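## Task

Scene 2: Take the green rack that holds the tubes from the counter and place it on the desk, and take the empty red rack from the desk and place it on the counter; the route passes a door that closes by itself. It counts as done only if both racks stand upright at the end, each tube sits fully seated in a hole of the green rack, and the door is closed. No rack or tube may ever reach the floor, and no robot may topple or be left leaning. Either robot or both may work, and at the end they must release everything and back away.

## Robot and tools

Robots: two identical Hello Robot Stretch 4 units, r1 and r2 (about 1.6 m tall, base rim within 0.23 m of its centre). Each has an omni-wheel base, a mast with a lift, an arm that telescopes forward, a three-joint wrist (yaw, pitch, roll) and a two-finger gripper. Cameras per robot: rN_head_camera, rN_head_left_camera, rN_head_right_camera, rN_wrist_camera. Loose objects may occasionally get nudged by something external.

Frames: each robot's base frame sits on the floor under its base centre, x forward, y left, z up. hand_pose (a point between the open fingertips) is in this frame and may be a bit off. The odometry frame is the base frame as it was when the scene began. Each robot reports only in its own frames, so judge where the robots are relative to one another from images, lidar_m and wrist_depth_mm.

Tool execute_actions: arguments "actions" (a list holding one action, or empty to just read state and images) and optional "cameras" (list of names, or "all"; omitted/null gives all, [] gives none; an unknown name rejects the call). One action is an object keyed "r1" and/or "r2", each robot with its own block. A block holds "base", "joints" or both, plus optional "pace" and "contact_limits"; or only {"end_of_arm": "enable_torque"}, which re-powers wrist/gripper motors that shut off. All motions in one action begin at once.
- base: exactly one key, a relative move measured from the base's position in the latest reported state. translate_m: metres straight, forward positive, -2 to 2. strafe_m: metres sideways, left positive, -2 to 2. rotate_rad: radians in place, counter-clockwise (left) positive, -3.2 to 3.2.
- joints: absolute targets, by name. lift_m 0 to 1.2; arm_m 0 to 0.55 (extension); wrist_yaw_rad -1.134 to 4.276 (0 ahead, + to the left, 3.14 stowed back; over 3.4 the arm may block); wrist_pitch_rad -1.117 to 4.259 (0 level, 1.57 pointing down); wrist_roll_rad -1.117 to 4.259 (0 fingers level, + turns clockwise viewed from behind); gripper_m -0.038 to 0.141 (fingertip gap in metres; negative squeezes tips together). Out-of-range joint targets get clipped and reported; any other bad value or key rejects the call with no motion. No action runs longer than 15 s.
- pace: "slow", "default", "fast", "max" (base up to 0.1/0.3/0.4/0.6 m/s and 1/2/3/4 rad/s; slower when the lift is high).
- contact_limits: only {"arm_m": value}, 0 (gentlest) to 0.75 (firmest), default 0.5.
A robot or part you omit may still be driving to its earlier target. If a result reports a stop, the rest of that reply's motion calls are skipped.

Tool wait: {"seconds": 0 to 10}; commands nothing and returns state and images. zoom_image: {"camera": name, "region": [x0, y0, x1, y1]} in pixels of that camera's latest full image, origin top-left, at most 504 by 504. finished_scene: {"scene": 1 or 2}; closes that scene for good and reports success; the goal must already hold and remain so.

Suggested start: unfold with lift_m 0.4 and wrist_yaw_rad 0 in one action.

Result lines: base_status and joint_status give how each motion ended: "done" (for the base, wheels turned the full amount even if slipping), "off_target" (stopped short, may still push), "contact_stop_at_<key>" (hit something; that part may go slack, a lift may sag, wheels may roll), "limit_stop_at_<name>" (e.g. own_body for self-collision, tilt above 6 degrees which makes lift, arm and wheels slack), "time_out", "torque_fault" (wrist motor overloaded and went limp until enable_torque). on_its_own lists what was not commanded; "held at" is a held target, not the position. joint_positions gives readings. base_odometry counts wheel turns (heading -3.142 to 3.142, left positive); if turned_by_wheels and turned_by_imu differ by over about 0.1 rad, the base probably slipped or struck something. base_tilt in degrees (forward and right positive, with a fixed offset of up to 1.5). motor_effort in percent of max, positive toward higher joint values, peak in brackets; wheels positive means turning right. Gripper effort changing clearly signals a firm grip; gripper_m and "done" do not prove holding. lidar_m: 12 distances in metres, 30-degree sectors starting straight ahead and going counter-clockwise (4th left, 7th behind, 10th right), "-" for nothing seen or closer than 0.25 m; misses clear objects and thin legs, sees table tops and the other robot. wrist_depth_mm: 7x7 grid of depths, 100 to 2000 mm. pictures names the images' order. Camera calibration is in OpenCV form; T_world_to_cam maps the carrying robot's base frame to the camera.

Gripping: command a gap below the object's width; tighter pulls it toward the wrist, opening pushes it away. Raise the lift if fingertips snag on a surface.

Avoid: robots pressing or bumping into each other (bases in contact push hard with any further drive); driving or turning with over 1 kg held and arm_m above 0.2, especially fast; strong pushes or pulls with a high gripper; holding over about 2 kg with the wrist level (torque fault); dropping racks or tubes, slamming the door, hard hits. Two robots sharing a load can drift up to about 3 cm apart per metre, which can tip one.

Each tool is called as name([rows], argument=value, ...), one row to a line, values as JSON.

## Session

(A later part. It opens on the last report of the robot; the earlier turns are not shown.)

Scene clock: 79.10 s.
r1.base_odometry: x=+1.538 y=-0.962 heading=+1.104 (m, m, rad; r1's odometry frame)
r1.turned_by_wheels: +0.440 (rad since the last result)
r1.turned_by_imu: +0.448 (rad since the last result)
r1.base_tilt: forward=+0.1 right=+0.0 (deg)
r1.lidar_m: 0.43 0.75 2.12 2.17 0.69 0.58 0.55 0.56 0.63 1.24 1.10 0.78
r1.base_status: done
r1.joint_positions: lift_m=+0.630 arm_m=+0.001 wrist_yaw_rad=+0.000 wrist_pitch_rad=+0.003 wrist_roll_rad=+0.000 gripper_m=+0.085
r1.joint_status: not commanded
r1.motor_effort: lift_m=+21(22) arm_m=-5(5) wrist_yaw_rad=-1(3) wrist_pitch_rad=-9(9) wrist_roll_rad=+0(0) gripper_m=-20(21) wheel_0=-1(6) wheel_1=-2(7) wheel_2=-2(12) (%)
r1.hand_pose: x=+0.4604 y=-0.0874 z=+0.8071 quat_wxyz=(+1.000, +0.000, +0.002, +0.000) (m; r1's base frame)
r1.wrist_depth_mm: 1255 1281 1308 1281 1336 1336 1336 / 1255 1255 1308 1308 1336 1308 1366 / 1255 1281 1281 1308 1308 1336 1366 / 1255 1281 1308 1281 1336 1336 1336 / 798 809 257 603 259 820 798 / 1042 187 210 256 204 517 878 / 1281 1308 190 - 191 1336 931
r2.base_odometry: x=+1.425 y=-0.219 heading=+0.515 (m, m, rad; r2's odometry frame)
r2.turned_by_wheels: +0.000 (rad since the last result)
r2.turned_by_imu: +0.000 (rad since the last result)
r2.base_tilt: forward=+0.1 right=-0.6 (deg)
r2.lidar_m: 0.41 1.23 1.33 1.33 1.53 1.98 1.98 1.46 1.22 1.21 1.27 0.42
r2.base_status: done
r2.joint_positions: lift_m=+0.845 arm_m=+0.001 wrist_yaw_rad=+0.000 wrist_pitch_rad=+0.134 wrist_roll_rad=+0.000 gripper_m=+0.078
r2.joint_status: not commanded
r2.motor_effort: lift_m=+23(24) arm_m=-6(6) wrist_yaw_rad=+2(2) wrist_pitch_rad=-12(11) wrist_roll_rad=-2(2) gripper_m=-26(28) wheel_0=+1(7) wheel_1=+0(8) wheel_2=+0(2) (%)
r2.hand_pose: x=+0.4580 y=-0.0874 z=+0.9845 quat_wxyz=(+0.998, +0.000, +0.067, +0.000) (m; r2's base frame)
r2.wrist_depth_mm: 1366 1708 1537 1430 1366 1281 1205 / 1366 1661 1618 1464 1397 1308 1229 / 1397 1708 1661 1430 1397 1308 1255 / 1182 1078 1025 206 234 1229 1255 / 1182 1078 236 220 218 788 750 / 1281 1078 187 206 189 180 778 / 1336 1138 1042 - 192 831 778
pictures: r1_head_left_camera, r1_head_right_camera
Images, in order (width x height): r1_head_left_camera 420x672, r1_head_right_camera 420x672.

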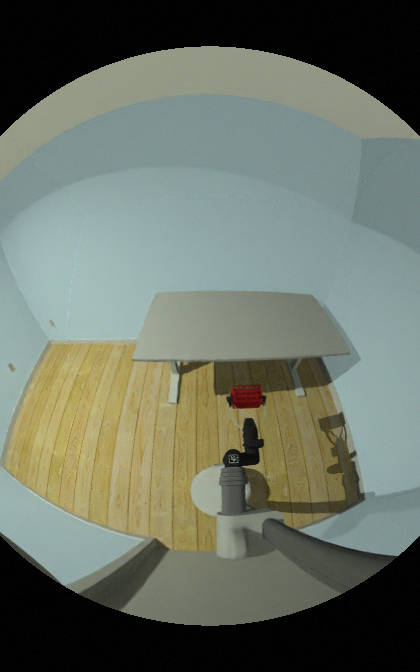

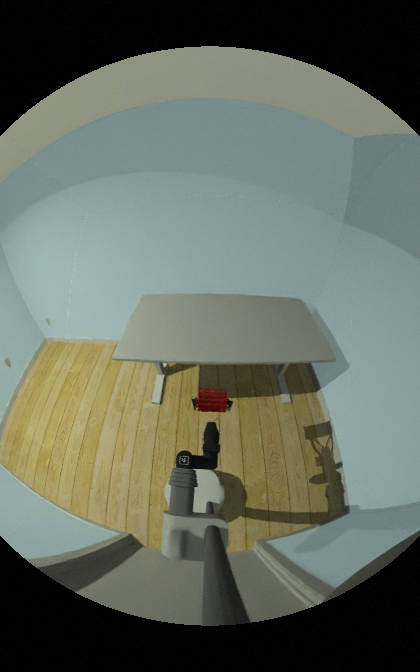

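execute_actions([
  {"r1":{"base":{"translate_m":-0.29}},"r2":{"base":{"rotate_rad":-2.41}}},
], cameras=[])

execute_actions([
  {"r1":{"base":{"translate_m":-0.25},"pace":"slow"}},
], cameras=["r2_head_camera"])

execute_actions([
  {"r1":{"base":{"translate_m":-0.72}}},
], cameras=["r2_head_camera","r1_head_right_camera","r2_head_right_camera"])

Scene clock: 85.37 s.
r1.base_odometry: x=+1.408 y=-1.221 heading=+1.104 (m, m, rad; r1's odometry frame)
r1.turned_by_wheels: +0.000 (rad since the last result)
r1.turned_by_imu: +0.000 (rad since the last result)
r1.base_tilt: forward=+0.1 right=+0.0 (deg)
r1.lidar_m: 0.41 1.06 2.51 0.85 0.39 0.27 0.25 0.28 0.36 0.66 1.30 1.08
r1.base_status: done
r1.joint_positions: lift_m=+0.630 arm_m=+0.001 wrist_yaw_rad=+0.000 wrist_pitch_rad=+0.003 wrist_roll_rad=+0.000 gripper_m=+0.085
r1.joint_status: not commanded
r1.motor_effort: lift_m=+22(22) arm_m=-5(5) wrist_yaw_rad=-1(1) wrist_pitch_rad=-9(9) wrist_roll_rad=+0(1) gripper_m=-20(21) wheel_0=-1(4) wheel_1=-2(7) wheel_2=+2(11) (%)
r1.hand_pose: x=+0.4604 y=-0.0874 z=+0.8071 quat_wxyz=(+1.000, +0.000, +0.002, +0.000) (m; r1's base frame)
r1.wrist_depth_mm: 1537 1537 1576 1576 1576 1576 1499 / 1537 1537 1576 1576 1618 1618 1537 / 1537 1537 1576 1576 1576 1618 1537 / 1576 1576 1618 1576 1618 1618 1537 / 1537 976 258 778 259 991 1397 / 1537 187 211 256 205 1138 1464 / 1537 1537 190 - 191 1618 1499
r2.base_odometry: x=+1.425 y=-0.219 heading=-1.895 (m, m, rad; r2's odometry frame)
r2.turned_by_wheels: -2.410 (rad since the last result)
r2.turned_by_imu: -2.366 (rad since the last result)
r2.base_tilt: forward=+0.1 right=-0.6 (deg)
r2.lidar_m: 0.41 1.21 1.26 1.15 1.06 1.10 1.40 1.32 1.38 1.83 1.98 0.44
r2.base_status: done
r2.joint_positions: lift_m=+0.845 arm_m=+0.001 wrist_yaw_rad=+0.000 wrist_pitch_rad=+0.134 wrist_roll_rad=+0.000 gripper_m=+0.078
r2.joint_status: not commanded
r2.motor_effort: lift_m=+23(23) arm_m=-6(6) wrist_yaw_rad=+3(1) wrist_pitch_rad=-11(12) wrist_roll_rad=-2(2) gripper_m=-30(26) wheel_0=+0(5) wheel_1=+0(7) wheel_2=+0(9) (%)
r2.hand_pose: x=+0.4580 y=-0.0875 z=+0.9845 quat_wxyz=(+0.998, +0.000, +0.067, +0.000) (m; r2's base frame)
r2.wrist_depth_mm: 854 946 1060 1229 1397 1661 1618 / 866 960 1098 1255 1430 1708 1661 / 891 946 1118 1205 1397 1756 1618 / 904 976 1098 206 236 1808 1618 / 917 1008 236 192 219 1863 1618 / 931 1008 186 205 189 180 1576 / 931 1078 1138 - 193 1863 1576
pictures: none
No camera images: the call's "cameras" was empty. Leave "cameras" out to get every camera's image.

Scene clock: 89.13 s.
r1.base_odometry: x=+1.295 y=-1.444 heading=+1.104 (m, m, rad; r1's odometry frame)
r1.turned_by_wheels: +0.000 (rad since the last result)
r1.turned_by_imu: -0.001 (rad since the last result)
r1.base_tilt: forward=+0.1 right=+0.0 (deg)
r1.lidar_m: 0.42 1.32 2.64 0.45 1.99 0.27 0.25 - 0.25 0.29 1.30 1.33
r1.base_status: done
r1.joint_positions: lift_m=+0.630 arm_m=+0.001 wrist_yaw_rad=+0.000 wrist_pitch_rad=+0.003 wrist_roll_rad=+0.000 gripper_m=+0.085
r1.joint_status: not commanded
r1.motor_effort: lift_m=+21(21) arm_m=-5(5) wrist_yaw_rad=-1(2) wrist_pitch_rad=-9(11) wrist_roll_rad=+0(0) gripper_m=-21(21) wheel_0=-3(10) wheel_1=-4(11) wheel_2=+6(14) (%)
r1.hand_pose: x=+0.4603 y=-0.0874 z=+0.8072 quat_wxyz=(+1.000, +0.000, +0.002, +0.000) (m; r1's base frame)
r1.wrist_depth_mm: 1708 1808 1808 1808 1863 1808 1464 / 1756 1808 1808 1863 1863 1863 1537 / 1808 1756 1808 1863 1863 1863 1537 / 1808 1808 1808 1863 1863 1983 1537 / 1808 1756 258 1863 259 1430 1499 / 1756 187 210 256 204 1430 1499 / 1756 1708 190 - 191 1618 1537
r2.base_odometry: x=+1.425 y=-0.219 heading=-1.895 (m, m, rad; r2's odometry frame)
r2.turned_by_wheels: +0.000 (rad since the last result)
r2.turned_by_imu: +0.001 (rad since the last result)
r2.base_tilt: forward=+0.1 right=-0.6 (deg)
r2.lidar_m: 0.40 1.21 1.22 1.14 1.05 1.10 1.42 1.32 1.38 1.82 1.96 0.42
r2.base_status: not commanded
r2.joint_positions: lift_m=+0.845 arm_m=+0.001 wrist_yaw_rad=+0.000 wrist_pitch_rad=+0.134 wrist_roll_rad=+0.000 gripper_m=+0.078
r2.joint_status: not commanded
r2.motor_effort: lift_m=+23(23) arm_m=-5(6) wrist_yaw_rad=+3(2) wrist_pitch_rad=-11(11) wrist_roll_rad=-2(2) gripper_m=-24(25) wheel_0=+0(0) wheel_1=+0(0) wheel_2=+0(0) (%)
r2.hand_pose: x=+0.4580 y=-0.0875 z=+0.9845 quat_wxyz=(+0.998, +0.000, +0.067, +0.000) (m; r2's base frame)
r2.wrist_depth_mm: 854 - 715 960 1397 1756 1618 / 878 - 741 991 1464 1661 1576 / 904 - 732 842 1336 1708 1618 / 917 - 723 206 236 1808 1576 / 904 1060 236 191 220 1808 1618 / 931 991 188 204 189 179 1661 / 960 1336 759 - 193 1863 1576
pictures: r2_head_camera
Images, in order (width x height): r2_head_camera 420x560.

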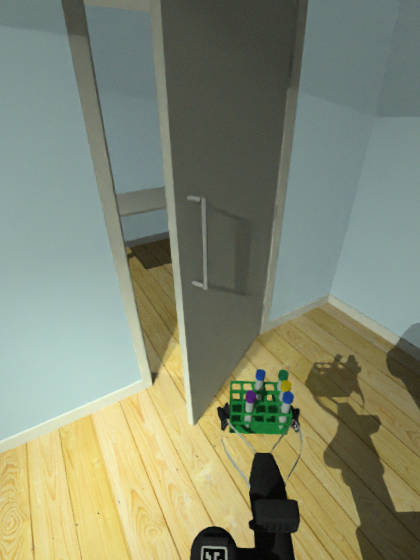

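Scene clock: 93.00 s.
r1.base_odometry: x=+0.971 y=-2.086 heading=+1.104 (m, m, rad; r1's odometry frame)
r1.turned_by_wheels: +0.000 (rad since the last result)
r1.turned_by_imu: -0.001 (rad since the last result)
r1.base_tilt: forward=+0.0 right=+0.0 (deg)
r1.lidar_m: 0.44 0.78 0.89 1.84 0.43 0.48 1.95 0.25 - 0.25 0.25 0.44
r1.base_status: done
r1.joint_positions: lift_m=+0.630 arm_m=+0.001 wrist_yaw_rad=+0.000 wrist_pitch_rad=+0.003 wrist_roll_rad=+0.000 gripper_m=+0.085
r1.joint_status: not commanded
r1.motor_effort: lift_m=+21(21) arm_m=-5(5) wrist_yaw_rad=-1(2) wrist_pitch_rad=-9(9) wrist_roll_rad=+0(0) gripper_m=-22(21) wheel_0=-1(7) wheel_1=-2(12) wheel_2=+1(19) (%)
r1.hand_pose: x=+0.4603 y=-0.0874 z=+0.8072 quat_wxyz=(+1.000, +0.000, +0.002, +0.000) (m; r1's base frame)
r1.wrist_depth_mm: - - - - - - 466 / - - - - - - 473 / - - - - - - 445 / - - - - - - 439 / - - 257 - 259 - 473 / - 187 209 256 204 1808 469 / 1708 1756 190 - 191 1708 466
r2.base_odometry: x=+1.425 y=-0.219 heading=-1.895 (m, m, rad; r2's odometry frame)
r2.turned_by_wheels: +0.000 (rad since the last result)
r2.turned_by_imu: +0.001 (rad since the last result)
r2.base_tilt: forward=+0.1 right=-0.6 (deg)
r2.lidar_m: 0.41 1.21 1.24 1.14 1.06 1.10 1.42 1.32 1.38 1.82 1.99 0.43
r2.base_status: not commanded
r2.joint_positions: lift_m=+0.845 arm_m=+0.001 wrist_yaw_rad=+0.000 wrist_pitch_rad=+0.134 wrist_roll_rad=+0.000 gripper_m=+0.078
r2.joint_status: not commanded
r2.motor_effort: lift_m=+23(23) arm_m=-5(6) wrist_yaw_rad=+3(3) wrist_pitch_rad=-11(10) wrist_roll_rad=-2(2) gripper_m=-22(28) wheel_0=+0(0) wheel_1=+0(0) wheel_2=+0(0) (%)
r2.hand_pose: x=+0.4580 y=-0.0875 z=+0.9845 quat_wxyz=(+0.998, +0.000, +0.067, +0.000) (m; r2's base frame)
r2.wrist_depth_mm: 866 - - - 1281 809 580 / 854 - - - 1255 831 615 / 891 - - - 1160 621 609 / 917 - - 206 236 564 609 / 931 1060 237 190 219 500 554 / 931 991 187 204 190 180 621 / 976 1281 1618 - 193 661 621
pictures: r1_head_right_camera, r2_head_camera, r2_head_right_camera
Images, in order (width x height): r1_head_right_camera 420x672, r2_head_camera 420x560, r2_head_right_camera 420x672.

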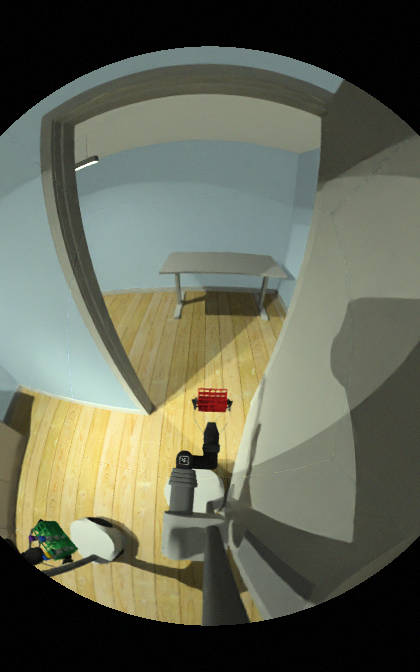

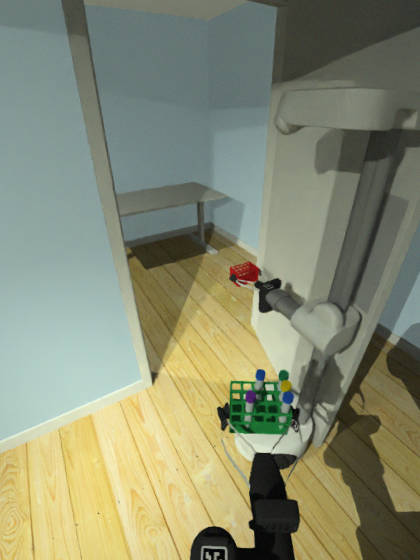

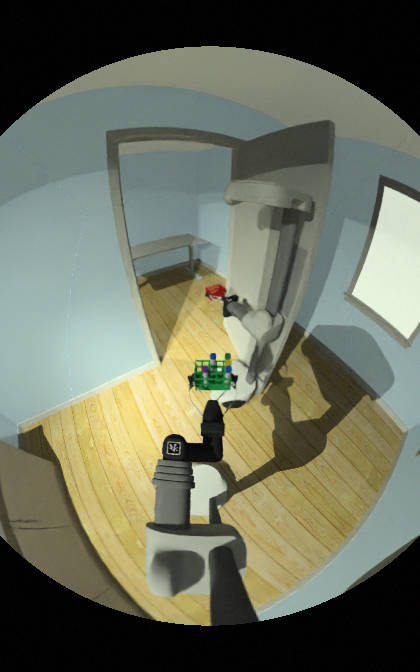

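execute_actions([
  {"r1":{"base":{"strafe_m":-0.29},"joints":{"wrist_yaw_rad":0.4}},"r2":{"base":{"translate_m":-0.08}}},
], cameras=["r2_head_camera"])

execute_actions([
  {"r1":{"base":{"rotate_rad":2.75},"joints":{"wrist_yaw_rad":0}}},
], cameras=["r2_head_camera","r1_head_right_camera","r2_head_right_camera"])

Scene clock: 103.40 s.
r1.base_odometry: x=+1.230 y=-2.217 heading=+1.104 (m, m, rad; r1's odometry frame)
r1.turned_by_wheels: +0.000 (rad since the last result)
r1.turned_by_imu: +0.000 (rad since the last result)
r1.base_tilt: forward=+0.0 right=-0.1 (deg)
r1.lidar_m: 0.44 1.10 0.99 2.12 0.75 2.06 1.95 2.01 0.25 - 0.25 0.26
r1.base_status: done
r1.joint_positions: lift_m=+0.630 arm_m=+0.001 wrist_yaw_rad=+0.400 wrist_pitch_rad=+0.003 wrist_roll_rad=+0.000 gripper_m=+0.085
r1.joint_status: all done
r1.motor_effort: lift_m=+21(21) arm_m=-4(5) wrist_yaw_rad=+0(5) wrist_pitch_rad=-9(9) wrist_roll_rad=+0(1) gripper_m=-21(21) wheel_0=+2(12) wheel_1=-2(13) wheel_2=+0(4) (%)
r1.hand_pose: x=+0.4715 y=+0.0318 z=+0.8072 quat_wxyz=(+0.980, +0.000, +0.002, +0.199) (m; r1's base frame)
r1.wrist_depth_mm: - - - - - - 290 / - - - - - - 281 / - - - - - - 282 / - - - - - - 283 / - - 257 - 259 - 282 / - 187 209 256 205 - 279 / 759 1708 190 - 192 1756 286
r2.base_odometry: x=+1.450 y=-0.143 heading=-1.895 (m, m, rad; r2's odometry frame)
r2.turned_by_wheels: +0.000 (rad since the last result)
r2.turned_by_imu: +0.002 (rad since the last result)
r2.base_tilt: forward=+0.1 right=-0.6 (deg)
r2.lidar_m: 0.40 1.29 1.31 1.09 1.01 1.04 1.36 1.26 1.30 1.75 2.03 0.41
r2.base_status: done
r2.joint_positions: lift_m=+0.845 arm_m=+0.001 wrist_yaw_rad=+0.000 wrist_pitch_rad=+0.134 wrist_roll_rad=+0.000 gripper_m=+0.078
r2.joint_status: not commanded
r2.motor_effort: lift_m=+23(23) arm_m=-6(6) wrist_yaw_rad=+2(3) wrist_pitch_rad=-11(11) wrist_roll_rad=-2(2) gripper_m=-25(25) wheel_0=+1(5) wheel_1=+0(4) wheel_2=+1(10) (%)
r2.hand_pose: x=+0.4580 y=-0.0874 z=+0.9845 quat_wxyz=(+0.998, +0.000, +0.067, +0.000) (m; r2's base frame)
r2.wrist_depth_mm: 917 991 - - 1366 1078 931 / 931 1008 - - 1430 1098 809 / 931 1025 - - 1336 1098 842 / 960 1060 - 206 236 1042 759 / 991 1078 236 191 220 1042 768 / 1025 1078 188 203 189 180 891 / 1008 1138 1537 - 193 1118 904
pictures: r2_head_camera
Images, in order (width x height): r2_head_camera 420x560.

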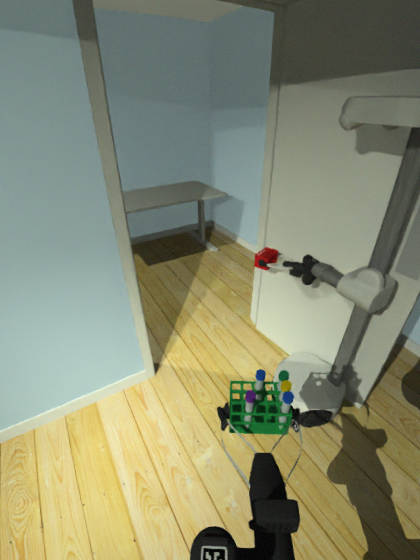

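Scene clock: 106.07 s.
r1.base_odometry: x=+1.230 y=-2.217 heading=-2.430 (m, m, rad; r1's odometry frame)
r1.turned_by_wheels: +2.750 (rad since the last result)
r1.turned_by_imu: +2.802 (rad since the last result)
r1.base_tilt: forward=+0.0 right=+0.0 (deg)
r1.lidar_m: 0.44 1.95 0.30 0.25 - 0.25 0.30 2.00 0.99 1.05 0.80 0.73
r1.base_status: done
r1.joint_positions: lift_m=+0.630 arm_m=+0.001 wrist_yaw_rad=+0.000 wrist_pitch_rad=+0.003 wrist_roll_rad=+0.000 gripper_m=+0.085
r1.joint_status: all done
r1.motor_effort: lift_m=+20(20) arm_m=-4(5) wrist_yaw_rad=-1(7) wrist_pitch_rad=-9(9) wrist_roll_rad=+0(0) gripper_m=-20(22) wheel_0=-3(8) wheel_1=+0(13) wheel_2=-2(9) (%)
r1.hand_pose: x=+0.4602 y=-0.0874 z=+0.8072 quat_wxyz=(+1.000, +0.000, +0.002, +0.000) (m; r1's base frame)
r1.wrist_depth_mm: 1464 1576 1708 1983 - - - / 1430 1537 1708 1921 - - 778 / 1430 1576 1708 1863 - - - / 1430 1576 1708 1921 - - 1756 / 1430 1576 258 1921 259 - 1808 / 1464 186 211 256 205 891 1808 / 1464 1576 189 - 191 1708 1756
r2.base_odometry: x=+1.450 y=-0.143 heading=-1.895 (m, m, rad; r2's odometry frame)
r2.turned_by_wheels: +0.000 (rad since the last result)
r2.turned_by_imu: +0.001 (rad since the last result)
r2.base_tilt: forward=+0.0 right=-0.6 (deg)
r2.lidar_m: 0.39 1.27 1.31 1.07 1.03 1.07 1.35 1.25 1.30 1.75 2.01 0.42
r2.base_status: not commanded
r2.joint_positions: lift_m=+0.845 arm_m=+0.001 wrist_yaw_rad=+0.000 wrist_pitch_rad=+0.134 wrist_roll_rad=+0.000 gripper_m=+0.078
r2.joint_status: not commanded
r2.motor_effort: lift_m=+23(23) arm_m=-5(6) wrist_yaw_rad=+2(2) wrist_pitch_rad=-11(11) wrist_roll_rad=-2(2) gripper_m=-24(24) wheel_0=+2(1) wheel_1=+0(0) wheel_2=+1(1) (%)
r2.hand_pose: x=+0.4580 y=-0.0874 z=+0.9845 quat_wxyz=(+0.998, +0.000, +0.067, +0.000) (m; r2's base frame)
r2.wrist_depth_mm: 904 976 - - 1397 1060 917 / 931 1008 - - 1336 1042 946 / 946 1025 - - 1366 1060 976 / 960 1060 - 206 236 931 960 / 960 1060 236 191 219 866 707 / 1008 1098 187 204 189 180 609 / 991 1118 1576 - 193 1160 466
pictures: r1_head_right_camera, r2_head_camera, r2_head_right_camera
Images, in order (width x height): r1_head_right_camera 420x672, r2_head_camera 420x560, r2_head_right_camera 420x672.

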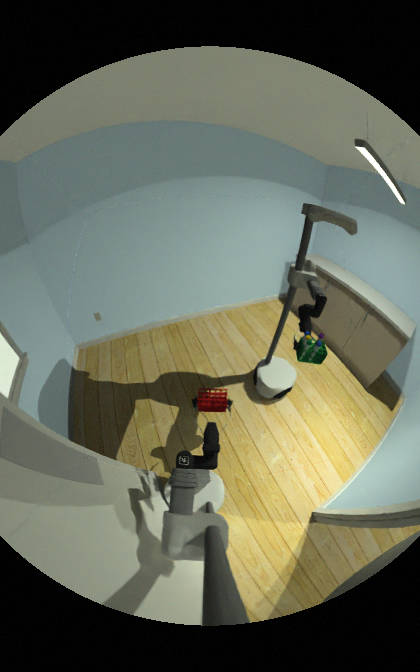

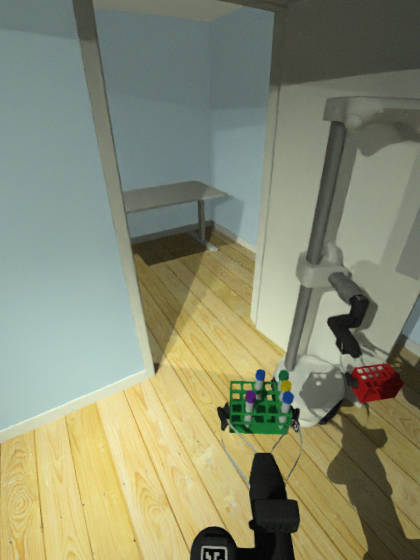

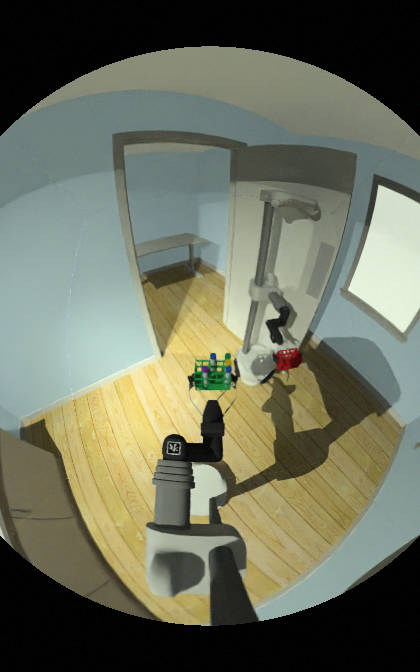

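execute_actions([
  {"r2":{"base":{"strafe_m":0.05}}},
], cameras=[])

execute_actions([
  {"r2":{"base":{"translate_m":0.8}}},
], cameras=["r2_head_camera","r1_head_right_camera","r2_head_right_camera"])

Scene clock: 114.90 s.
r1.base_odometry: x=+1.230 y=-2.217 heading=-2.430 (m, m, rad; r1's odometry frame)
r1.turned_by_wheels: +0.000 (rad since the last result)
r1.turned_by_imu: +0.000 (rad since the last result)
r1.base_tilt: forward=+0.1 right=+0.0 (deg)
r1.lidar_m: 0.44 1.94 0.30 0.25 - 0.25 0.30 2.00 0.99 1.06 0.78 0.77
r1.base_status: not commanded
r1.joint_positions: lift_m=+0.630 arm_m=+0.001 wrist_yaw_rad=+0.000 wrist_pitch_rad=+0.003 wrist_roll_rad=+0.000 gripper_m=+0.085
r1.joint_status: not commanded
r1.motor_effort: lift_m=+20(20) arm_m=-4(4) wrist_yaw_rad=+0(2) wrist_pitch_rad=-9(9) wrist_roll_rad=+0(0) gripper_m=-21(21) wheel_0=-2(3) wheel_1=+0(0) wheel_2=-2(2) (%)
r1.hand_pose: x=+0.4602 y=-0.0874 z=+0.8072 quat_wxyz=(+1.000, +0.000, +0.002, +0.000) (m; r1's base frame)
r1.wrist_depth_mm: 1430 1576 1756 1921 - - - / 1464 1576 1708 1863 - - 831 / 1464 1576 1756 1863 - - - / 1430 1576 1808 1921 - - 1756 / 1430 1576 257 1863 259 - 1708 / 1464 187 210 256 204 904 1708 / 1464 1537 190 - 191 1661 1661
r2.base_odometry: x=+1.498 y=-0.159 heading=-1.895 (m, m, rad; r2's odometry frame)
r2.turned_by_wheels: +0.000 (rad since the last result)
r2.turned_by_imu: +0.001 (rad since the last result)
r2.base_tilt: forward=+0.1 right=-0.6 (deg)
r2.lidar_m: 0.40 1.26 1.29 1.03 0.97 1.01 1.33 1.27 1.35 1.76 2.06 0.43
r2.base_status: done
r2.joint_positions: lift_m=+0.845 arm_m=+0.001 wrist_yaw_rad=+0.000 wrist_pitch_rad=+0.134 wrist_roll_rad=+0.000 gripper_m=+0.078
r2.joint_status: not commanded
r2.motor_effort: lift_m=+23(23) arm_m=-6(5) wrist_yaw_rad=+2(2) wrist_pitch_rad=-11(12) wrist_roll_rad=-2(2) gripper_m=-25(25) wheel_0=+1(7) wheel_1=-2(8) wheel_2=+1(4) (%)
r2.hand_pose: x=+0.4580 y=-0.0874 z=+0.9845 quat_wxyz=(+0.998, +0.000, +0.067, +0.000) (m; r2's base frame)
r2.wrist_depth_mm: 904 960 - - 1397 1078 960 / 904 1008 - - 1464 1078 991 / 931 1042 - - 1430 1078 976 / 960 1025 - 206 235 917 960 / 960 1060 235 191 221 946 691 / 976 1042 186 204 189 180 621 / 976 1118 1618 - 193 1138 1008
pictures: none
No camera images: the call's "cameras" was empty. Leave "cameras" out to get every camera's image.

Scene clock: 119.07 s.
r1.base_odometry: x=+1.230 y=-2.217 heading=-2.430 (m, m, rad; r1's odometry frame)
r1.turned_by_wheels: +0.000 (rad since the last result)
r1.turned_by_imu: +0.000 (rad since the last result)
r1.base_tilt: forward=+0.0 right=+0.0 (deg)
r1.lidar_m: 0.45 1.94 0.29 0.25 - 0.25 0.30 2.00 0.40 0.42 0.46 2.25
r1.base_status: not commanded
r1.joint_positions: lift_m=+0.630 arm_m=+0.001 wrist_yaw_rad=+0.000 wrist_pitch_rad=+0.003 wrist_roll_rad=+0.000 gripper_m=+0.085
r1.joint_status: not commanded
r1.motor_effort: lift_m=+20(20) arm_m=-4(4) wrist_yaw_rad=-2(1) wrist_pitch_rad=-9(9) wrist_roll_rad=+0(0) gripper_m=-21(21) wheel_0=-2(3) wheel_1=+0(0) wheel_2=-2(2) (%)
r1.hand_pose: x=+0.4602 y=-0.0874 z=+0.8072 quat_wxyz=(+1.000, +0.000, +0.002, +0.000) (m; r1's base frame)
r1.wrist_depth_mm: 1430 1576 1756 1863 - - - / 1430 1537 1708 1983 - - - / 1430 1576 1708 1983 - - - / 1464 1499 1708 1921 - - 1808 / 1430 1576 258 1921 258 - 1808 / 1430 187 210 256 204 - 1808 / 1430 1618 189 - 191 1756 1708
r2.base_odometry: x=+1.243 y=-0.918 heading=-1.895 (m, m, rad; r2's odometry frame)
r2.turned_by_wheels: +0.000 (rad since the last result)
r2.turned_by_imu: +0.001 (rad since the last result)
r2.base_tilt: forward=+0.1 right=-0.6 (deg)
r2.lidar_m: 0.41 0.60 0.59 0.79 1.42 1.46 1.97 1.97 0.50 0.46 0.45 0.43
r2.base_status: done
r2.joint_positions: lift_m=+0.845 arm_m=+0.001 wrist_yaw_rad=+0.000 wrist_pitch_rad=+0.134 wrist_roll_rad=+0.000 gripper_m=+0.078
r2.joint_status: not commanded
r2.motor_effort: lift_m=+23(23) arm_m=-6(5) wrist_yaw_rad=+2(2) wrist_pitch_rad=-11(10) wrist_roll_rad=-2(3) gripper_m=-24(25) wheel_0=-1(5) wheel_1=+0(5) wheel_2=+0(13) (%)
r2.hand_pose: x=+0.4580 y=-0.0874 z=+0.9845 quat_wxyz=(+0.998, +0.000, +0.067, +0.000) (m; r2's base frame)
r2.wrist_depth_mm: - - - - 1921 647 554 / - - - - - 647 554 / - - - - 1921 647 564 / - - - 206 235 661 564 / - - 236 192 217 647 574 / - - 187 206 189 180 574 / 1576 1756 1576 - 192 668 559
pictures: r1_head_right_camera, r2_head_camera, r2_head_right_camera
Images, in order (width x height): r1_head_right_camera 420x672, r2_head_camera 420x560, r2_head_right_camera 420x672.

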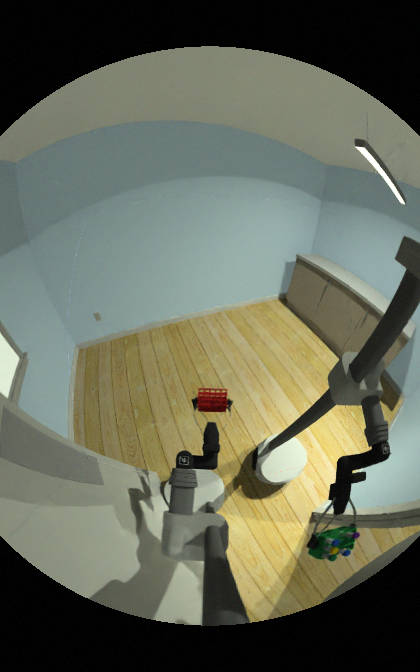

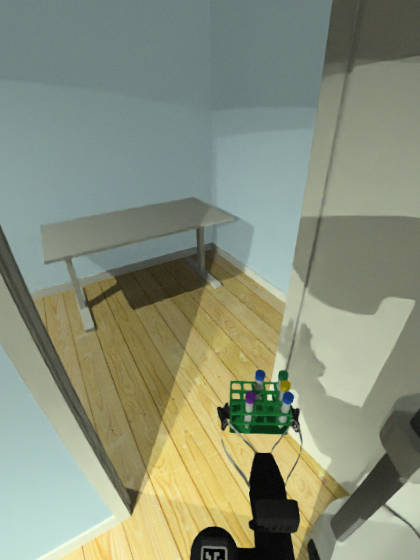

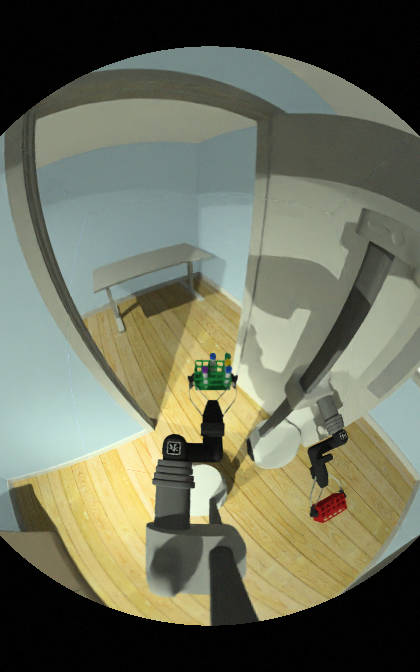

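execute_actions([
  {"r2":{"base":{"translate_m":0.82}}},
], cameras=[])

execute_actions([
  {"r2":{"base":{"rotate_rad":0.58},"joints":{"lift_m":0.70}},"r1":{"base":{"rotate_rad":-0.75},"joints":{"lift_m":0.82}}},
], cameras=["r2_head_camera","r1_head_right_camera","r2_head_right_camera"])

Scene clock: 128.20 s.
r1.base_odometry: x=+1.230 y=-2.217 heading=-2.430 (m, m, rad; r1's odometry frame)
r1.turned_by_wheels: +0.000 (rad since the last result)
r1.turned_by_imu: +0.001 (rad since the last result)
r1.base_tilt: forward=+0.1 right=-0.1 (deg)
r1.lidar_m: 0.45 1.95 0.27 0.25 - 0.25 0.29 0.54 0.55 1.07 2.10 2.28
r1.base_status: not commanded
r1.joint_positions: lift_m=+0.630 arm_m=+0.001 wrist_yaw_rad=+0.000 wrist_pitch_rad=+0.003 wrist_roll_rad=+0.000 gripper_m=+0.085
r1.joint_status: not commanded
r1.motor_effort: lift_m=+20(20) arm_m=-4(4) wrist_yaw_rad=-1(0) wrist_pitch_rad=-9(9) wrist_roll_rad=+0(0) gripper_m=-20(21) wheel_0=-2(2) wheel_1=+0(0) wheel_2=-2(2) (%)
r1.hand_pose: x=+0.4602 y=-0.0874 z=+0.8072 quat_wxyz=(+1.000, +0.000, +0.002, +0.000) (m; r1's base frame)
r1.wrist_depth_mm: 1430 1576 1756 1921 - - - / 1397 1576 1708 1983 - - - / 1464 1576 1756 1983 - - - / 1464 1576 1808 1983 - - 1808 / 1464 1618 258 1921 259 - 1756 / 1464 187 210 257 204 - 1808 / 1430 1576 190 - 191 1708 1708
r2.base_odometry: x=+0.981 y=-1.695 heading=-1.895 (m, m, rad; r2's odometry frame)
r2.turned_by_wheels: +0.000 (rad since the last result)
r2.turned_by_imu: +0.002 (rad since the last result)
r2.base_tilt: forward=+0.1 right=-0.5 (deg)
r2.lidar_m: 0.40 1.24 1.30 2.64 0.46 2.01 2.55 0.58 0.52 0.39 0.34 0.43
r2.base_status: done
r2.joint_positions: lift_m=+0.845 arm_m=+0.001 wrist_yaw_rad=+0.000 wrist_pitch_rad=+0.134 wrist_roll_rad=+0.000 gripper_m=+0.078
r2.joint_status: not commanded
r2.motor_effort: lift_m=+23(23) arm_m=-6(6) wrist_yaw_rad=+1(2) wrist_pitch_rad=-11(11) wrist_roll_rad=-2(2) gripper_m=-25(26) wheel_0=+0(3) wheel_1=+0(5) wheel_2=+0(3) (%)
r2.hand_pose: x=+0.4580 y=-0.0874 z=+0.9845 quat_wxyz=(+0.998, +0.000, +0.067, +0.000) (m; r2's base frame)
r2.wrist_depth_mm: 1499 1708 1863 1983 1397 1060 891 / 1499 1756 1921 1863 1336 1098 891 / 1537 1708 1863 1661 1336 1060 931 / 1537 1708 1983 206 236 1078 931 / 1078 1255 236 191 219 1078 917 / 1618 1756 187 206 189 179 904 / 1618 1708 1576 - 192 1078 904
pictures: none
No camera images: the call's "cameras" was empty. Leave "cameras" out to get every camera's image.

Scene clock: 130.07 s.
r1.base_odometry: x=+1.230 y=-2.217 heading=+3.104 (m, m, rad; r1's odometry frame)
r1.turned_by_wheels: -0.750 (rad since the last result)
r1.turned_by_imu: -0.764 (rad since the last result)
r1.base_tilt: forward=+0.1 right=+0.0 (deg)
r1.lidar_m: 0.43 2.10 1.94 1.69 0.25 0.25 0.25 0.25 0.47 0.54 0.97 1.76
r1.base_status: done
r1.joint_positions: lift_m=+0.820 arm_m=+0.001 wrist_yaw_rad=+0.000 wrist_pitch_rad=+0.003 wrist_roll_rad=+0.000 gripper_m=+0.085
r1.joint_status: all done
r1.motor_effort: lift_m=+22(25) arm_m=-4(4) wrist_yaw_rad=+1(1) wrist_pitch_rad=-9(9) wrist_roll_rad=+0(0) gripper_m=-21(21) wheel_0=+1(8) wheel_1=+3(9) wheel_2=+1(11) (%)
r1.hand_pose: x=+0.4601 y=-0.0875 z=+0.9971 quat_wxyz=(+1.000, +0.000, +0.002, +0.000) (m; r1's base frame)
r1.wrist_depth_mm: 1808 - - - - - - / 1808 - - - - - - / 1756 - - - - - - / 1808 - - - - - - / 1863 - 257 1921 259 - - / 1808 187 209 256 205 - - / 1808 - 190 - 191 - -
r2.base_odometry: x=+0.981 y=-1.695 heading=-1.315 (m, m, rad; r2's odometry frame)
r2.turned_by_wheels: +0.580 (rad since the last result)
r2.turned_by_imu: +0.571 (rad since the last result)
r2.base_tilt: forward=+0.1 right=-0.6 (deg)
r2.lidar_m: 0.41 1.30 2.61 0.46 2.00 0.70 0.56 0.54 0.37 0.36 1.26 0.46
r2.base_status: done
r2.joint_positions: lift_m=+0.700 arm_m=+0.001 wrist_yaw_rad=+0.000 wrist_pitch_rad=+0.134 wrist_roll_rad=+0.000 gripper_m=+0.078
r2.joint_status: all done
r2.motor_effort: lift_m=+18(20) arm_m=-6(5) wrist_yaw_rad=+2(0) wrist_pitch_rad=-10(11) wrist_roll_rad=-2(2) gripper_m=-24(23) wheel_0=+1(5) wheel_1=+1(6) wheel_2=+2(5) (%)
r2.hand_pose: x=+0.4580 y=-0.0874 z=+0.8399 quat_wxyz=(+0.998, +0.000, +0.067, +0.000) (m; r2's base frame)
r2.wrist_depth_mm: 1756 1808 1808 1863 1708 1708 1708 / 1863 1808 1808 1756 1708 1756 1661 / 1863 1863 1921 1863 1808 1808 1661 / 1921 1983 1336 206 236 1576 1499 / 1863 1863 236 191 221 1464 1576 / 1983 1756 187 204 190 180 1537 / 1464 1430 1308 - 192 1464 1464
pictures: r1_head_right_camera, r2_head_camera, r2_head_right_camera
Images, in order (width x height): r1_head_right_camera 420x672, r2_head_camera 420x560, r2_head_right_camera 420x672.

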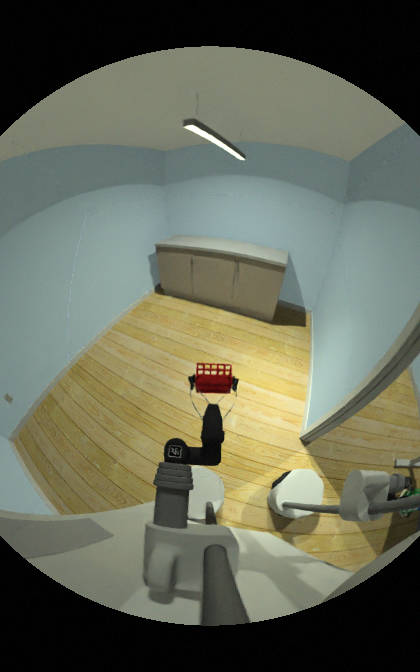

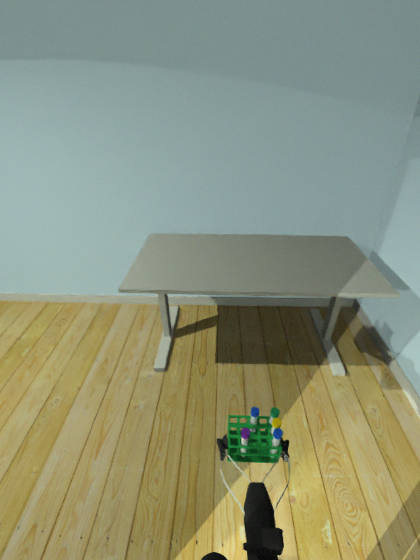

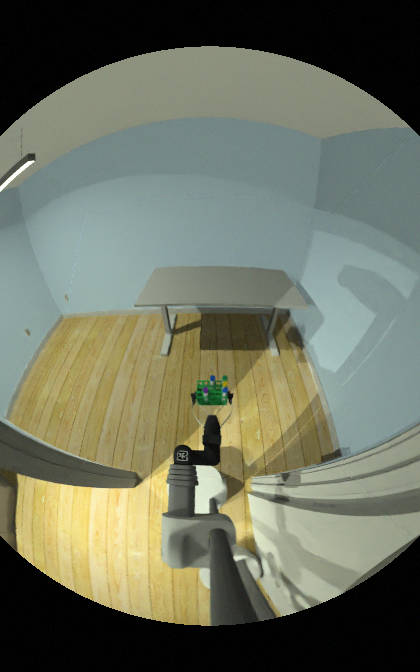

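execute_actions([
  {"r2":{"base":{"translate_m":0.8},"joints":{"arm_m":0.19}},"r1":{"base":{"translate_m":0.35},"pace":"slow"}},
], cameras=["r2_head_camera","r1_head_right_camera"])

Scene clock: 139.30 s.
r1.base_odometry: x=+0.880 y=-2.204 heading=+3.104 (m, m, rad; r1's odometry frame)
r1.turned_by_wheels: +0.000 (rad since the last result)
r1.turned_by_imu: +0.001 (rad since the last result)
r1.base_tilt: forward=+0.1 right=+0.0 (deg)
r1.lidar_m: 0.43 1.96 1.81 1.83 1.46 0.25 0.25 0.38 1.45 0.89 0.99 1.78
r1.base_status: done
r1.joint_positions: lift_m=+0.820 arm_m=+0.001 wrist_yaw_rad=+0.000 wrist_pitch_rad=+0.003 wrist_roll_rad=+0.000 gripper_m=+0.085
r1.joint_status: not commanded
r1.motor_effort: lift_m=+22(22) arm_m=-4(4) wrist_yaw_rad=-1(0) wrist_pitch_rad=-9(9) wrist_roll_rad=+0(0) gripper_m=-21(21) wheel_0=+1(5) wheel_1=+3(5) wheel_2=-2(5) (%)
r1.hand_pose: x=+0.4602 y=-0.0874 z=+0.9971 quat_wxyz=(+1.000, +0.000, +0.002, +0.000) (m; r1's base frame)
r1.wrist_depth_mm: 1661 - - - - 1983 1756 / 1708 - - - - 1921 1756 / 1661 - - - - 1983 1808 / 1708 - - - - 1983 1756 / 1708 - 259 1618 259 1430 1756 / 1708 187 210 256 204 1397 1863 / 1708 - 190 - 191 1464 1863
r2.base_odometry: x=+1.184 y=-2.469 heading=-1.315 (m, m, rad; r2's odometry frame)
r2.turned_by_wheels: +0.000 (rad since the last result)
r2.turned_by_imu: +0.002 (rad since the last result)
r2.base_tilt: forward=+0.1 right=-0.6 (deg)
r2.lidar_m: 0.46 0.49 0.70 2.49 1.02 0.86 1.12 0.80 1.01 1.19 0.65 0.49
r2.base_status: done
r2.joint_positions: lift_m=+0.700 arm_m=+0.189 wrist_yaw_rad=+0.000 wrist_pitch_rad=+0.134 wrist_roll_rad=+0.000 gripper_m=+0.078
r2.joint_status: all done
r2.motor_effort: lift_m=+19(19) arm_m=+6(7) wrist_yaw_rad=+2(3) wrist_pitch_rad=-11(11) wrist_roll_rad=-2(2) gripper_m=-26(27) wheel_0=+0(4) wheel_1=+0(5) wheel_2=+0(6) (%)
r2.hand_pose: x=+0.6458 y=-0.0874 z=+0.8399 quat_wxyz=(+0.998, +0.000, +0.067, +0.000) (m; r2's base frame)
r2.wrist_depth_mm: 831 854 831 820 820 809 798 / 854 854 854 842 820 820 820 / 878 878 842 854 854 842 831 / 891 891 878 206 234 866 842 / 615 640 236 191 217 654 741 / 421 384 187 205 190 180 466 / 322 324 297 - 192 343 338
pictures: r1_head_right_camera, r2_head_camera
Images, in order (width x height): r1_head_right_camera 420x672, r2_head_camera 420x560.

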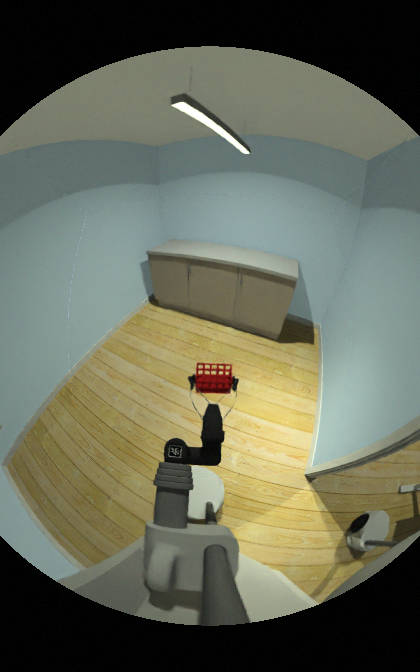

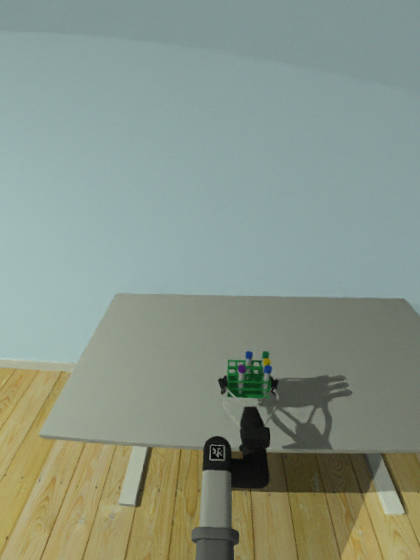

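execute_actions([
  {"r2":{"joints":{"lift_m":0.619}},"r1":{"base":{"translate_m":1.37},"pace":"fast"}},
], cameras=["r2_wrist_camera","r1_head_camera"])

Scene clock: 146.30 s.
r1.base_odometry: x=-0.489 y=-2.152 heading=+3.104 (m, m, rad; r1's odometry frame)
r1.turned_by_wheels: +0.000 (rad since the last result)
r1.turned_by_imu: +0.002 (rad since the last result)
r1.base_tilt: forward=+0.3 right=+0.0 (deg)
r1.lidar_m: 0.43 0.68 1.30 1.29 1.64 2.58 2.24 1.44 1.31 0.87 0.56 0.52
r1.base_status: done
r1.joint_positions: lift_m=+0.820 arm_m=+0.001 wrist_yaw_rad=+0.000 wrist_pitch_rad=+0.003 wrist_roll_rad=+0.000 gripper_m=+0.085
r1.joint_status: not commanded
r1.motor_effort: lift_m=+22(21) arm_m=-4(4) wrist_yaw_rad=-1(0) wrist_pitch_rad=-9(9) wrist_roll_rad=+0(0) gripper_m=-21(20) wheel_0=+2(8) wheel_1=+3(8) wheel_2=-1(15) (%)
r1.hand_pose: x=+0.4602 y=-0.0874 z=+0.9971 quat_wxyz=(+1.000, +0.000, +0.002, +0.000) (m; r1's base frame)
r1.wrist_depth_mm: 1205 1182 1078 976 878 798 741 / 1205 1182 1078 976 891 798 759 / 1205 1205 1060 976 878 820 759 / 1205 1205 1060 976 878 809 750 / 788 809 258 603 260 798 741 / 442 186 210 256 204 382 415 / 459 373 190 - 191 283 290
r2.base_odometry: x=+1.184 y=-2.469 heading=-1.315 (m, m, rad; r2's odometry frame)
r2.turned_by_wheels: +0.000 (rad since the last result)
r2.turned_by_imu: +0.002 (rad since the last result)
r2.base_tilt: forward=+0.2 right=-0.6 (deg)
r2.lidar_m: 0.47 0.49 0.66 2.50 1.01 0.81 0.76 0.80 1.00 1.20 0.69 0.50
r2.base_status: not commanded
r2.joint_positions: lift_m=+0.619 arm_m=+0.189 wrist_yaw_rad=+0.000 wrist_pitch_rad=+0.134 wrist_roll_rad=+0.000 gripper_m=+0.078
r2.joint_status: all done
r2.motor_effort: lift_m=+18(18) arm_m=+6(6) wrist_yaw_rad=+2(1) wrist_pitch_rad=-11(11) wrist_roll_rad=-2(2) gripper_m=-23(24) wheel_0=+0(0) wheel_1=+0(0) wheel_2=+0(0) (%)
r2.hand_pose: x=+0.6458 y=-0.0874 z=+0.7590 quat_wxyz=(+0.998, +0.000, +0.067, +0.000) (m; r2's base frame)
r2.wrist_depth_mm: 842 842 831 820 809 798 798 / 842 854 831 842 842 820 820 / 878 878 878 842 854 842 831 / 715 750 809 206 236 866 854 / 375 384 236 191 218 387 436 / 251 229 187 204 189 180 278 / 193 195 188 - 184 203 198
pictures: r1_head_camera, r2_wrist_camera
camera_calibration (this result's frames):
r2_wrist_camera: T_world_to_cam=[[0.0401698, -0.999156, 0.00853927, -0.108911], [-0.148608, -0.0144253, -0.988791, 0.897179], [0.98808, 0.0384506, -0.149062, -0.292522], [0, 0, 0, 1]] pos_world=[0.426738, -0.0846293, 0.844449]
Images, in order (width x height): r1_head_camera 420x560, r2_wrist_camera 616x392.

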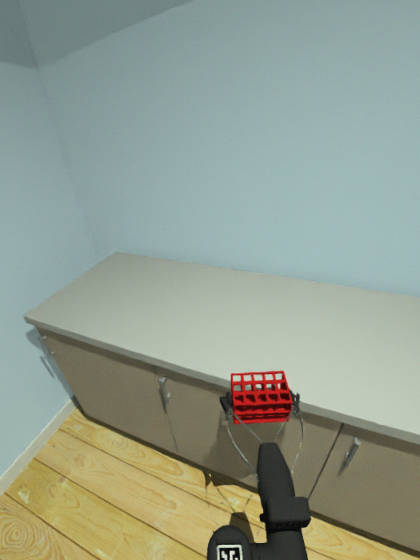

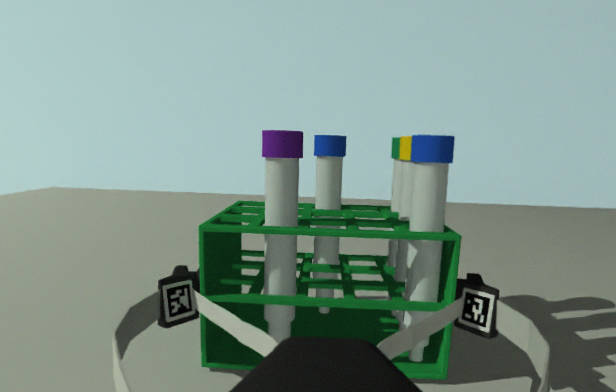

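execute_actions([
  {"r2":{"joints":{"lift_m":0.617}},"r1":{"base":{"rotate_rad":-0.38},"joints":{"arm_m":0.19}}},
], cameras=["r1_head_camera"])

execute_actions([
  {"r2":{"joints":{"gripper_m":0.141}},"r1":{"joints":{"lift_m":0.786}}},
], cameras=["r2_wrist_camera","r1_wrist_camera","r1_head_camera"])

Scene clock: 150.83 s.
r1.base_odometry: x=-0.489 y=-2.152 heading=+2.725 (m, m, rad; r1's odometry frame)
r1.turned_by_wheels: -0.380 (rad since the last result)
r1.turned_by_imu: -0.387 (rad since the last result)
r1.base_tilt: forward=+0.1 right=+0.0 (deg)
r1.lidar_m: 0.51 0.53 0.75 1.29 1.33 1.87 2.61 1.87 1.38 1.32 0.75 0.55
r1.base_status: done
r1.joint_positions: lift_m=+0.820 arm_m=+0.189 wrist_yaw_rad=+0.000 wrist_pitch_rad=+0.003 wrist_roll_rad=+0.000 gripper_m=+0.085
r1.joint_status: all done
r1.motor_effort: lift_m=+22(22) arm_m=+6(8) wrist_yaw_rad=-2(0) wrist_pitch_rad=-9(9) wrist_roll_rad=+0(1) gripper_m=-19(21) wheel_0=+2(8) wheel_1=+3(8) wheel_2=+1(9) (%)
r1.hand_pose: x=+0.6484 y=-0.0874 z=+0.9971 quat_wxyz=(+1.000, +0.000, +0.002, +0.000) (m; r1's base frame)
r1.wrist_depth_mm: 723 732 723 732 732 723 732 / 732 732 732 732 732 723 732 / 732 732 732 732 732 732 723 / 732 732 732 741 732 732 723 / 732 723 258 597 258 732 741 / 407 187 209 256 204 379 413 / 285 281 190 - 191 281 285
r2.base_odometry: x=+1.184 y=-2.469 heading=-1.315 (m, m, rad; r2's odometry frame)
r2.turned_by_wheels: +0.000 (rad since the last result)
r2.turned_by_imu: +0.001 (rad since the last result)
r2.base_tilt: forward=+0.1 right=-0.5 (deg)
r2.lidar_m: 0.47 0.49 0.65 2.48 0.99 0.83 0.77 0.78 0.99 1.20 0.70 0.52
r2.base_status: not commanded
r2.joint_positions: lift_m=+0.617 arm_m=+0.189 wrist_yaw_rad=+0.000 wrist_pitch_rad=+0.134 wrist_roll_rad=+0.000 gripper_m=+0.078
r2.joint_status: all done
r2.motor_effort: lift_m=+18(18) arm_m=+6(6) wrist_yaw_rad=+2(2) wrist_pitch_rad=-11(11) wrist_roll_rad=-2(2) gripper_m=-24(27) wheel_0=+0(0) wheel_1=+0(0) wheel_2=+0(0) (%)
r2.hand_pose: x=+0.6458 y=-0.0874 z=+0.7570 quat_wxyz=(+0.998, +0.000, +0.067, +0.000) (m; r2's base frame)
r2.wrist_depth_mm: 854 831 831 831 809 820 798 / 866 842 854 831 831 820 820 / 878 866 878 842 842 842 831 / 707 732 788 207 235 842 842 / 368 375 236 192 218 382 430 / 246 225 187 204 190 180 273 / 190 190 189 - 183 200 190
pictures: r1_head_camera
Images, in order (width x height): r1_head_camera 420x560.

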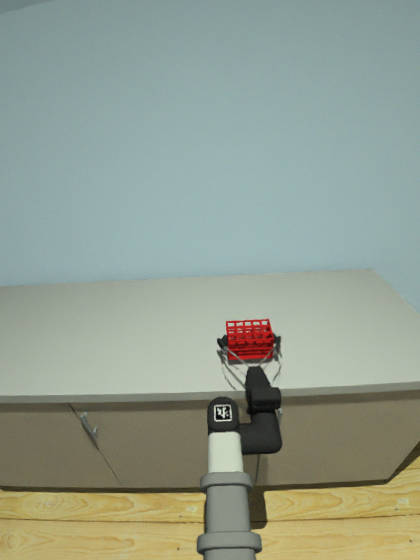

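Scene clock: 152.50 s.
r1.base_odometry: x=-0.489 y=-2.152 heading=+2.725 (m, m, rad; r1's odometry frame)
r1.turned_by_wheels: +0.000 (rad since the last result)
r1.turned_by_imu: +0.000 (rad since the last result)
r1.base_tilt: forward=+0.1 right=+0.0 (deg)
r1.lidar_m: 0.52 0.54 0.75 1.28 1.33 1.88 2.61 1.86 1.37 1.31 0.74 0.53
r1.base_status: not commanded
r1.joint_positions: lift_m=+0.786 arm_m=+0.189 wrist_yaw_rad=+0.000 wrist_pitch_rad=+0.003 wrist_roll_rad=+0.000 gripper_m=+0.085
r1.joint_status: all done
r1.motor_effort: lift_m=+17(22) arm_m=+6(6) wrist_yaw_rad=-2(1) wrist_pitch_rad=-10(9) wrist_roll_rad=+0(0) gripper_m=-21(22) wheel_0=+1(1) wheel_1=+3(3) wheel_2=+1(1) (%)
r1.hand_pose: x=+0.6484 y=-0.0874 z=+0.9635 quat_wxyz=(+1.000, +0.000, +0.002, +0.000) (m; r1's base frame)
r1.wrist_depth_mm: 723 723 732 732 723 732 732 / 723 732 723 732 732 723 732 / 732 732 732 732 732 732 732 / 732 732 732 741 732 723 741 / 591 603 257 449 259 603 597 / 307 186 210 256 204 283 310 / 214 211 190 - 191 212 217
r2.base_odometry: x=+1.184 y=-2.469 heading=-1.315 (m, m, rad; r2's odometry frame)
r2.turned_by_wheels: +0.000 (rad since the last result)
r2.turned_by_imu: +0.000 (rad since the last result)
r2.base_tilt: forward=+0.1 right=-0.6 (deg)
r2.lidar_m: 0.47 0.48 0.67 2.50 1.02 0.81 0.75 0.80 1.03 1.17 0.66 0.49
r2.base_status: not commanded
r2.joint_positions: lift_m=+0.617 arm_m=+0.189 wrist_yaw_rad=+0.000 wrist_pitch_rad=+0.132 wrist_roll_rad=+0.000 gripper_m=+0.141
r2.joint_status: all done
r2.motor_effort: lift_m=+18(18) arm_m=+6(6) wrist_yaw_rad=+2(2) wrist_pitch_rad=-7(10) wrist_roll_rad=-2(1) gripper_m=+0(24) wheel_0=+0(0) wheel_1=+0(0) wheel_2=+0(0) (%)
r2.hand_pose: x=+0.6459 y=-0.0874 z=+0.7574 quat_wxyz=(+0.998, +0.000, +0.066, +0.000) (m; r2's base frame)
r2.wrist_depth_mm: 842 831 820 820 820 820 809 / 854 854 842 831 842 831 820 / 866 878 866 866 842 854 831 / 723 759 788 214 219 854 854 / 368 384 247 204 206 427 439 / 248 240 202 202 195 198 277 / 191 191 195 - 200 201 213
pictures: r1_head_camera, r1_wrist_camera, r2_wrist_camera
camera_calibration (this result's frames):
r1_wrist_camera: T_world_to_cam=[[-0.00911608, -0.999646, 0.0250089, -0.116282], [0.00713121, -0.0250743, -0.99966, 1.01224], [0.999933, -0.00893464, 0.00735727, -0.430764], [0, 0, 0, 1]] pos_world=[0.422456, -0.094708, 1.01798]
r2_wrist_camera: T_world_to_cam=[[0.0401575, -0.999156, 0.00859436, -0.108933], [-0.147244, -0.0144249, -0.988995, 0.894844], [0.988285, 0.0384501, -0.147699, -0.293984], [0, 0, 0, 1]] pos_world=[0.426675, -0.0846294, 0.842511]
Images, in order (width x height): r1_head_camera 420x560, r1_wrist_camera 616x392, r2_wrist_camera 616x392.

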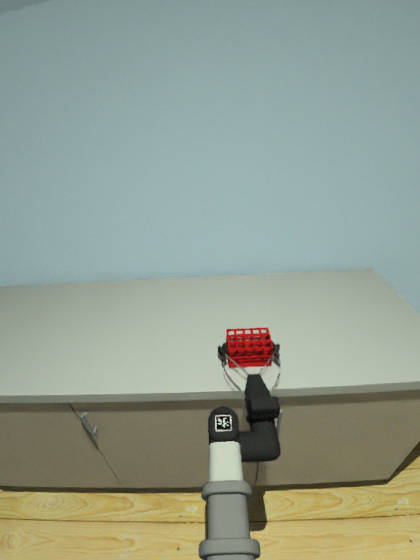

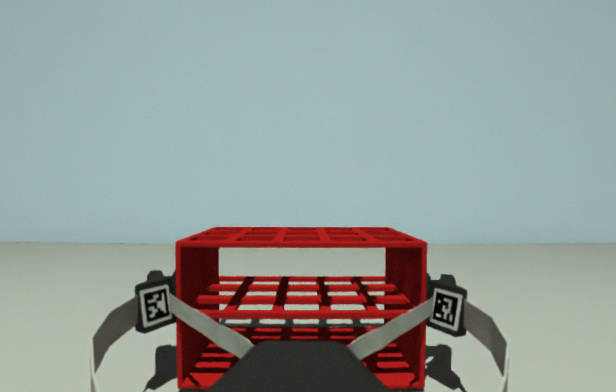

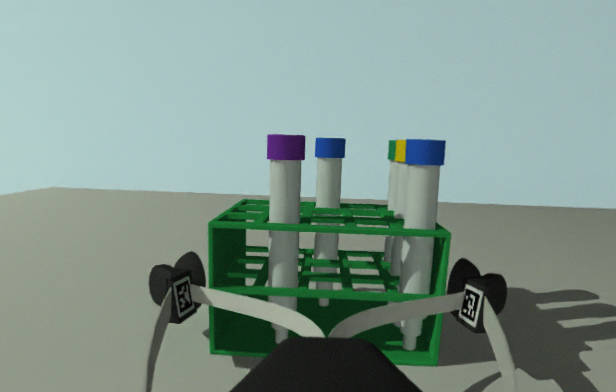

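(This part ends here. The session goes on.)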